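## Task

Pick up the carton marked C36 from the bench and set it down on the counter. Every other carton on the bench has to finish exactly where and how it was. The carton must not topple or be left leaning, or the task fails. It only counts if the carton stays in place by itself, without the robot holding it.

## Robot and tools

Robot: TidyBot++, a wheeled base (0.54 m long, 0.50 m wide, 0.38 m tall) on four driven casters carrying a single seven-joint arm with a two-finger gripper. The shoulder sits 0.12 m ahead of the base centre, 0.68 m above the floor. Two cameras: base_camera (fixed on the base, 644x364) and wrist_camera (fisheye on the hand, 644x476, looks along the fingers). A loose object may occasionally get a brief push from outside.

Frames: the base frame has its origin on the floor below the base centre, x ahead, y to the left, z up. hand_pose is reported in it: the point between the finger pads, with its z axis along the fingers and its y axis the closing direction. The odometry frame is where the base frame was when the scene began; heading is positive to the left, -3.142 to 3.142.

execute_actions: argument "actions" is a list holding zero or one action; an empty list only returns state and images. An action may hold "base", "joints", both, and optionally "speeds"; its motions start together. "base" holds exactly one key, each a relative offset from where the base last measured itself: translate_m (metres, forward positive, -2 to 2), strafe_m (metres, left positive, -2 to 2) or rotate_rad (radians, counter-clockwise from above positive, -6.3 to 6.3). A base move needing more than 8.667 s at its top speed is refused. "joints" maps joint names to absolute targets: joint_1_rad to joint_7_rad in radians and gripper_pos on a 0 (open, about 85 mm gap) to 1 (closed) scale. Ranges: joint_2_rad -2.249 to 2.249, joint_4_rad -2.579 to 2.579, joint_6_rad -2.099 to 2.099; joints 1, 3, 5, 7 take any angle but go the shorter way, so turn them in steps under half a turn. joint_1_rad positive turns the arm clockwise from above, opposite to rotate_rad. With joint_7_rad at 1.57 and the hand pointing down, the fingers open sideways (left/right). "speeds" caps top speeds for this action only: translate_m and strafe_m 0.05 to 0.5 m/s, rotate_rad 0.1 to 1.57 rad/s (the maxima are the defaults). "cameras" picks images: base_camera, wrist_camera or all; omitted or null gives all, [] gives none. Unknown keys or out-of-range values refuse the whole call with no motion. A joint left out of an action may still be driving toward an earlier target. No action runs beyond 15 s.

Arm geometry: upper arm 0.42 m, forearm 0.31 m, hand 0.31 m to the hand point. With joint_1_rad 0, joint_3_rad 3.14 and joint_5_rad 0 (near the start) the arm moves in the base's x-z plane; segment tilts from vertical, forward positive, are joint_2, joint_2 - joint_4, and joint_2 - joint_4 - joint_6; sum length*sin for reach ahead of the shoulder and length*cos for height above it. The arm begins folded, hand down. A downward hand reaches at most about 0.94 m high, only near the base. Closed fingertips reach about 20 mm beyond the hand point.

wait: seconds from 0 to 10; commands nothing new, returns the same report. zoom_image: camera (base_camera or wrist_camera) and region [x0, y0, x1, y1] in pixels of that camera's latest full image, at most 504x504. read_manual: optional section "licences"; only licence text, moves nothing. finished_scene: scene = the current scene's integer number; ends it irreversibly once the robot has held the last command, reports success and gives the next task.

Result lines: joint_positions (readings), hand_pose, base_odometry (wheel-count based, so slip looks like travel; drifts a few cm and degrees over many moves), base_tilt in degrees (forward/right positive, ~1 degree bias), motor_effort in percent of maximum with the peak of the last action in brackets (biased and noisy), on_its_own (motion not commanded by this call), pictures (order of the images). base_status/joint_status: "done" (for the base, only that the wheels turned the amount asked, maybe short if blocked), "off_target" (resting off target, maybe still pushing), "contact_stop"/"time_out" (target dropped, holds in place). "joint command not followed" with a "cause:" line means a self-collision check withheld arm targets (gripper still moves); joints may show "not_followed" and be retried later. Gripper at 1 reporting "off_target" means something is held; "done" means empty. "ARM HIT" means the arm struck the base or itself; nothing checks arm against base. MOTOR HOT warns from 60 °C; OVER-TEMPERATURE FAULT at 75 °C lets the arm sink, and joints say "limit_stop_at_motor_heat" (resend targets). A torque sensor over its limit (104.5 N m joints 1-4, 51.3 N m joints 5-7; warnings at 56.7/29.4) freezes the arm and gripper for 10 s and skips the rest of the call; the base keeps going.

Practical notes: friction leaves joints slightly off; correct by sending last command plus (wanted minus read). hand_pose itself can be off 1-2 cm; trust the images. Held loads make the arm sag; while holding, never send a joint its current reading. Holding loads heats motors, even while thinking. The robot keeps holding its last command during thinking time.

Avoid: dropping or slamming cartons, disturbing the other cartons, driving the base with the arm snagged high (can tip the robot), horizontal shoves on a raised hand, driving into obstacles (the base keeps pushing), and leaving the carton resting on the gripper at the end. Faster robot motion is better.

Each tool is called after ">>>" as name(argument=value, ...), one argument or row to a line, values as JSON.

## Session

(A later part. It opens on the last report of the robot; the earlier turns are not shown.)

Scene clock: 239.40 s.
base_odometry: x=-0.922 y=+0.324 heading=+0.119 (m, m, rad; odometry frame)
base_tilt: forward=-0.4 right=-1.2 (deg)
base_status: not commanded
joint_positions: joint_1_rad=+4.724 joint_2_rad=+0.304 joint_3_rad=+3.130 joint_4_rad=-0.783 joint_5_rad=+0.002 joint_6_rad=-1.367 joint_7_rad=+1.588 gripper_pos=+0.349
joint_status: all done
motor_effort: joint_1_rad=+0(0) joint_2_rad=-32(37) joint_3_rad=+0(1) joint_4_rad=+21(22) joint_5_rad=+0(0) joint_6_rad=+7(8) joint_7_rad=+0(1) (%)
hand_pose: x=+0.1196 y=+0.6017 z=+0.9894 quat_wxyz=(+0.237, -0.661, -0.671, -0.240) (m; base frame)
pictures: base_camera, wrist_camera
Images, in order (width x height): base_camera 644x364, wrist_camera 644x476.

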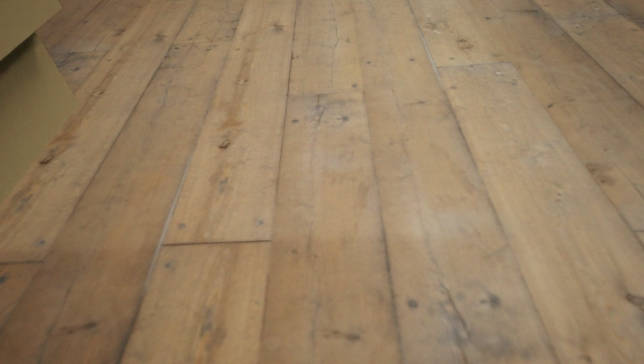

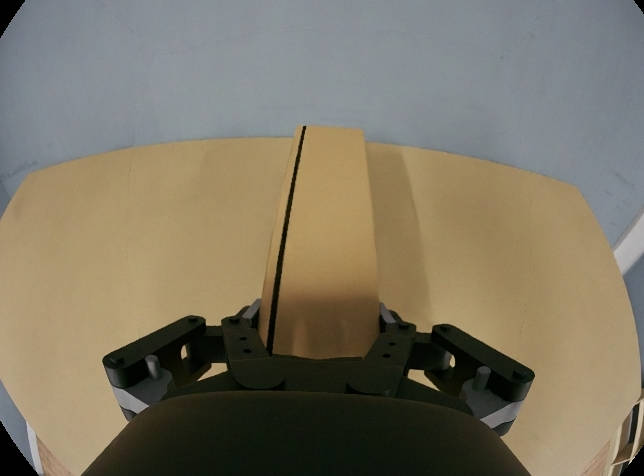

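>>> execute_actions(
  actions=[
    {"joints":{"joint_2_rad":0.29,"joint_4_rad":-0.92,"joint_6_rad":-1.27}},
  ],
  cameras=["wrist_camera"],
)

Scene clock: 244.90 s.
base_odometry: x=-0.922 y=+0.324 heading=+0.119 (m, m, rad; odometry frame)
base_tilt: forward=-0.3 right=-1.0 (deg)
base_status: not commanded
joint_positions: joint_1_rad=+4.724 joint_2_rad=+0.304 joint_3_rad=+3.130 joint_4_rad=-0.903 joint_5_rad=+0.002 joint_6_rad=-1.303 joint_7_rad=+1.588 gripper_pos=+0.349
joint_status: all done
motor_effort: joint_1_rad=+0(0) joint_2_rad=-33(35) joint_3_rad=+0(0) joint_4_rad=+22(22) joint_5_rad=+0(0) joint_6_rad=+6(7) joint_7_rad=+1(0) (%)
hand_pose: x=+0.1195 y=+0.6034 z=+0.9443 quat_wxyz=(+0.218, -0.667, -0.677, -0.221) (m; base frame)
pictures: wrist_camera
Images, in order (width x height): wrist_camera 644x476.

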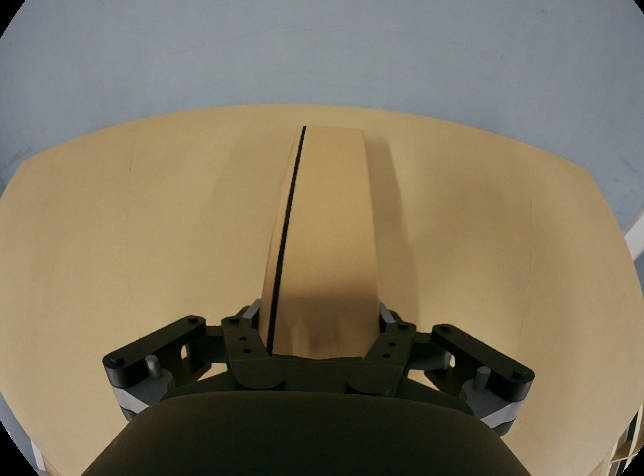

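>>> execute_actions(
  actions=[
    {"joints":{"joint_2_rad":0.26,"joint_4_rad":-1.10,"joint_6_rad":-1.11}},
  ],
  cameras=["wrist_camera"],
)

Scene clock: 251.83 s.
base_odometry: x=-0.922 y=+0.324 heading=+0.119 (m, m, rad; odometry frame)
base_tilt: forward=-0.4 right=-1.1 (deg)
base_status: not commanded
joint_positions: joint_1_rad=+4.724 joint_2_rad=+0.241 joint_3_rad=+3.130 joint_4_rad=-1.046 joint_5_rad=+0.002 joint_6_rad=-1.134 joint_7_rad=+1.588 gripper_pos=+0.349
joint_status: joint_4_rad off_target (ended at -1.046, target -1.100); the others done
motor_effort: joint_1_rad=-1(1) joint_2_rad=-23(33) joint_3_rad=+0(1) joint_4_rad=+17(21) joint_5_rad=+0(1) joint_6_rad=+6(6) joint_7_rad=+0(1) (%)
hand_pose: x=+0.1193 y=+0.6073 z=+0.9446 quat_wxyz=(+0.247, -0.656, -0.667, -0.251) (m; base frame)
pictures: wrist_camera
Images, in order (width x height): wrist_camera 644x476.

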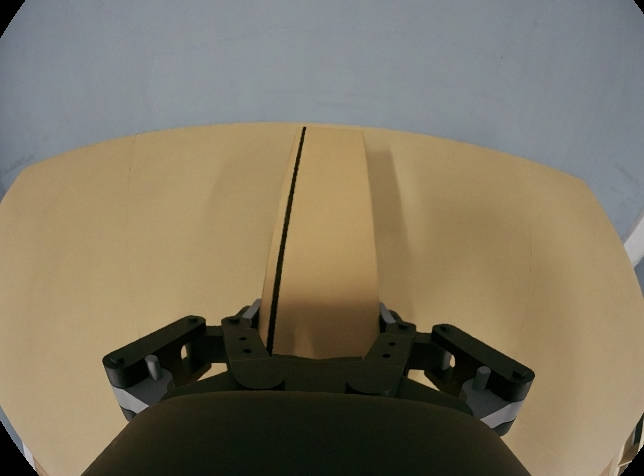

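>>> execute_actions(
  actions=[
    {"joints":{"joint_2_rad":0.285,"joint_4_rad":-0.92,"joint_6_rad":-1.26}},
  ],
  cameras=[],
)

>>> execute_actions(
  actions=[
    {"joints":{"gripper_pos":0.0}},
  ],
  cameras=["wrist_camera"],
)

Scene clock: 258.23 s.
base_odometry: x=-0.922 y=+0.324 heading=+0.119 (m, m, rad; odometry frame)
base_tilt: forward=-0.4 right=-1.1 (deg)
base_status: not commanded
joint_positions: joint_1_rad=+4.724 joint_2_rad=+0.270 joint_3_rad=+3.130 joint_4_rad=-0.948 joint_5_rad=+0.002 joint_6_rad=-1.233 joint_7_rad=+1.588 gripper_pos=+0.349
joint_status: all done
motor_effort: joint_1_rad=+0(1) joint_2_rad=-31(33) joint_3_rad=+0(0) joint_4_rad=+21(22) joint_5_rad=+0(0) joint_6_rad=+6(6) joint_7_rad=+1(1) (%)
hand_pose: x=+0.1195 y=+0.6054 z=+0.9562 quat_wxyz=(+0.237, -0.660, -0.670, -0.241) (m; base frame)
pictures: none
No camera images: the call's "cameras" was empty. Leave "cameras" out to get every camera's image.

Scene clock: 259.33 s.
base_odometry: x=-0.922 y=+0.324 heading=+0.119 (m, m, rad; odometry frame)
base_tilt: forward=-0.3 right=-1.1 (deg)
base_status: not commanded
joint_positions: joint_1_rad=+4.724 joint_2_rad=+0.270 joint_3_rad=+3.130 joint_4_rad=-0.947 joint_5_rad=+0.002 joint_6_rad=-1.233 joint_7_rad=+1.588 gripper_pos=+0.000
joint_status: all done
motor_effort: joint_1_rad=-1(0) joint_2_rad=-32(33) joint_3_rad=+0(0) joint_4_rad=+22(22) joint_5_rad=+0(0) joint_6_rad=+6(7) joint_7_rad=+0(1) (%)
hand_pose: x=+0.1195 y=+0.6055 z=+0.9565 quat_wxyz=(+0.238, -0.660, -0.670, -0.242) (m; base frame)
pictures: wrist_camera
Images, in order (width x height): wrist_camera 644x476.

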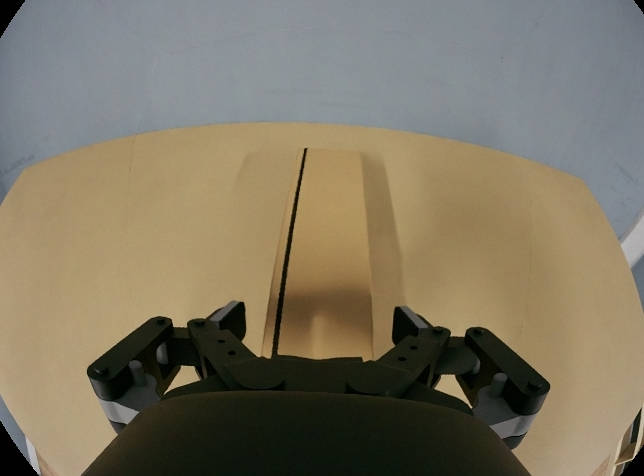

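Released. Lift away and verify.

>>> execute_actions(
  actions=[
    {"joints":{"joint_2_rad":-0.2,"joint_4_rad":-0.8,"joint_6_rad":-1.6}},
  ],
  cameras=["wrist_camera"],
)

Scene clock: 264.03 s.
base_odometry: x=-0.922 y=+0.324 heading=+0.119 (m, m, rad; odometry frame)
base_tilt: forward=-0.4 right=-1.1 (deg)
base_status: not commanded
joint_positions: joint_1_rad=+4.724 joint_2_rad=-0.207 joint_3_rad=+3.130 joint_4_rad=-0.816 joint_5_rad=+0.002 joint_6_rad=-1.572 joint_7_rad=+1.588 gripper_pos=+0.000
joint_status: all done
motor_effort: joint_1_rad=+0(0) joint_2_rad=-8(35) joint_3_rad=+1(0) joint_4_rad=+16(23) joint_5_rad=+0(0) joint_6_rad=+8(8) joint_7_rad=+1(0) (%)
hand_pose: x=+0.1173 y=+0.3485 z=+1.1729 quat_wxyz=(+0.322, -0.622, -0.632, -0.331) (m; base frame)
pictures: wrist_camera
Images, in order (width x height): wrist_camera 644x476.

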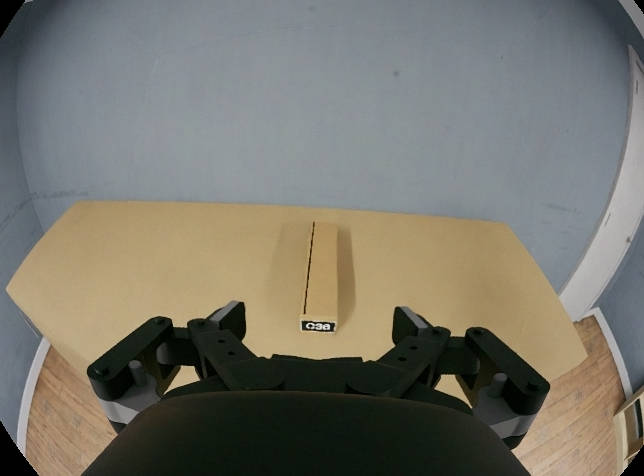

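>>> zoom_image(
  camera="wrist_camera",
  region=[280, 290, 360, 350],
)

Region (280, 290, 360, 350) of wrist_camera's 644x476 image, scaled by 6.300; it fills the top 378 rows of this view, and the rest is white.

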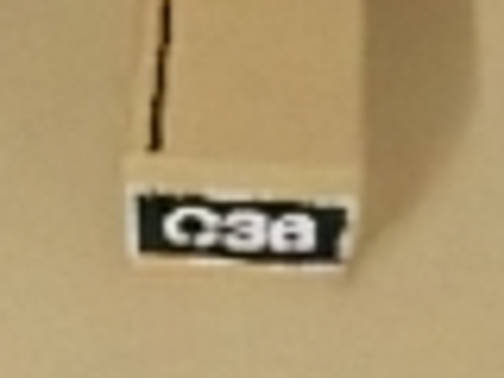

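>>> finished_scene(
  scene=1,
)

The scene is finished: the task was done.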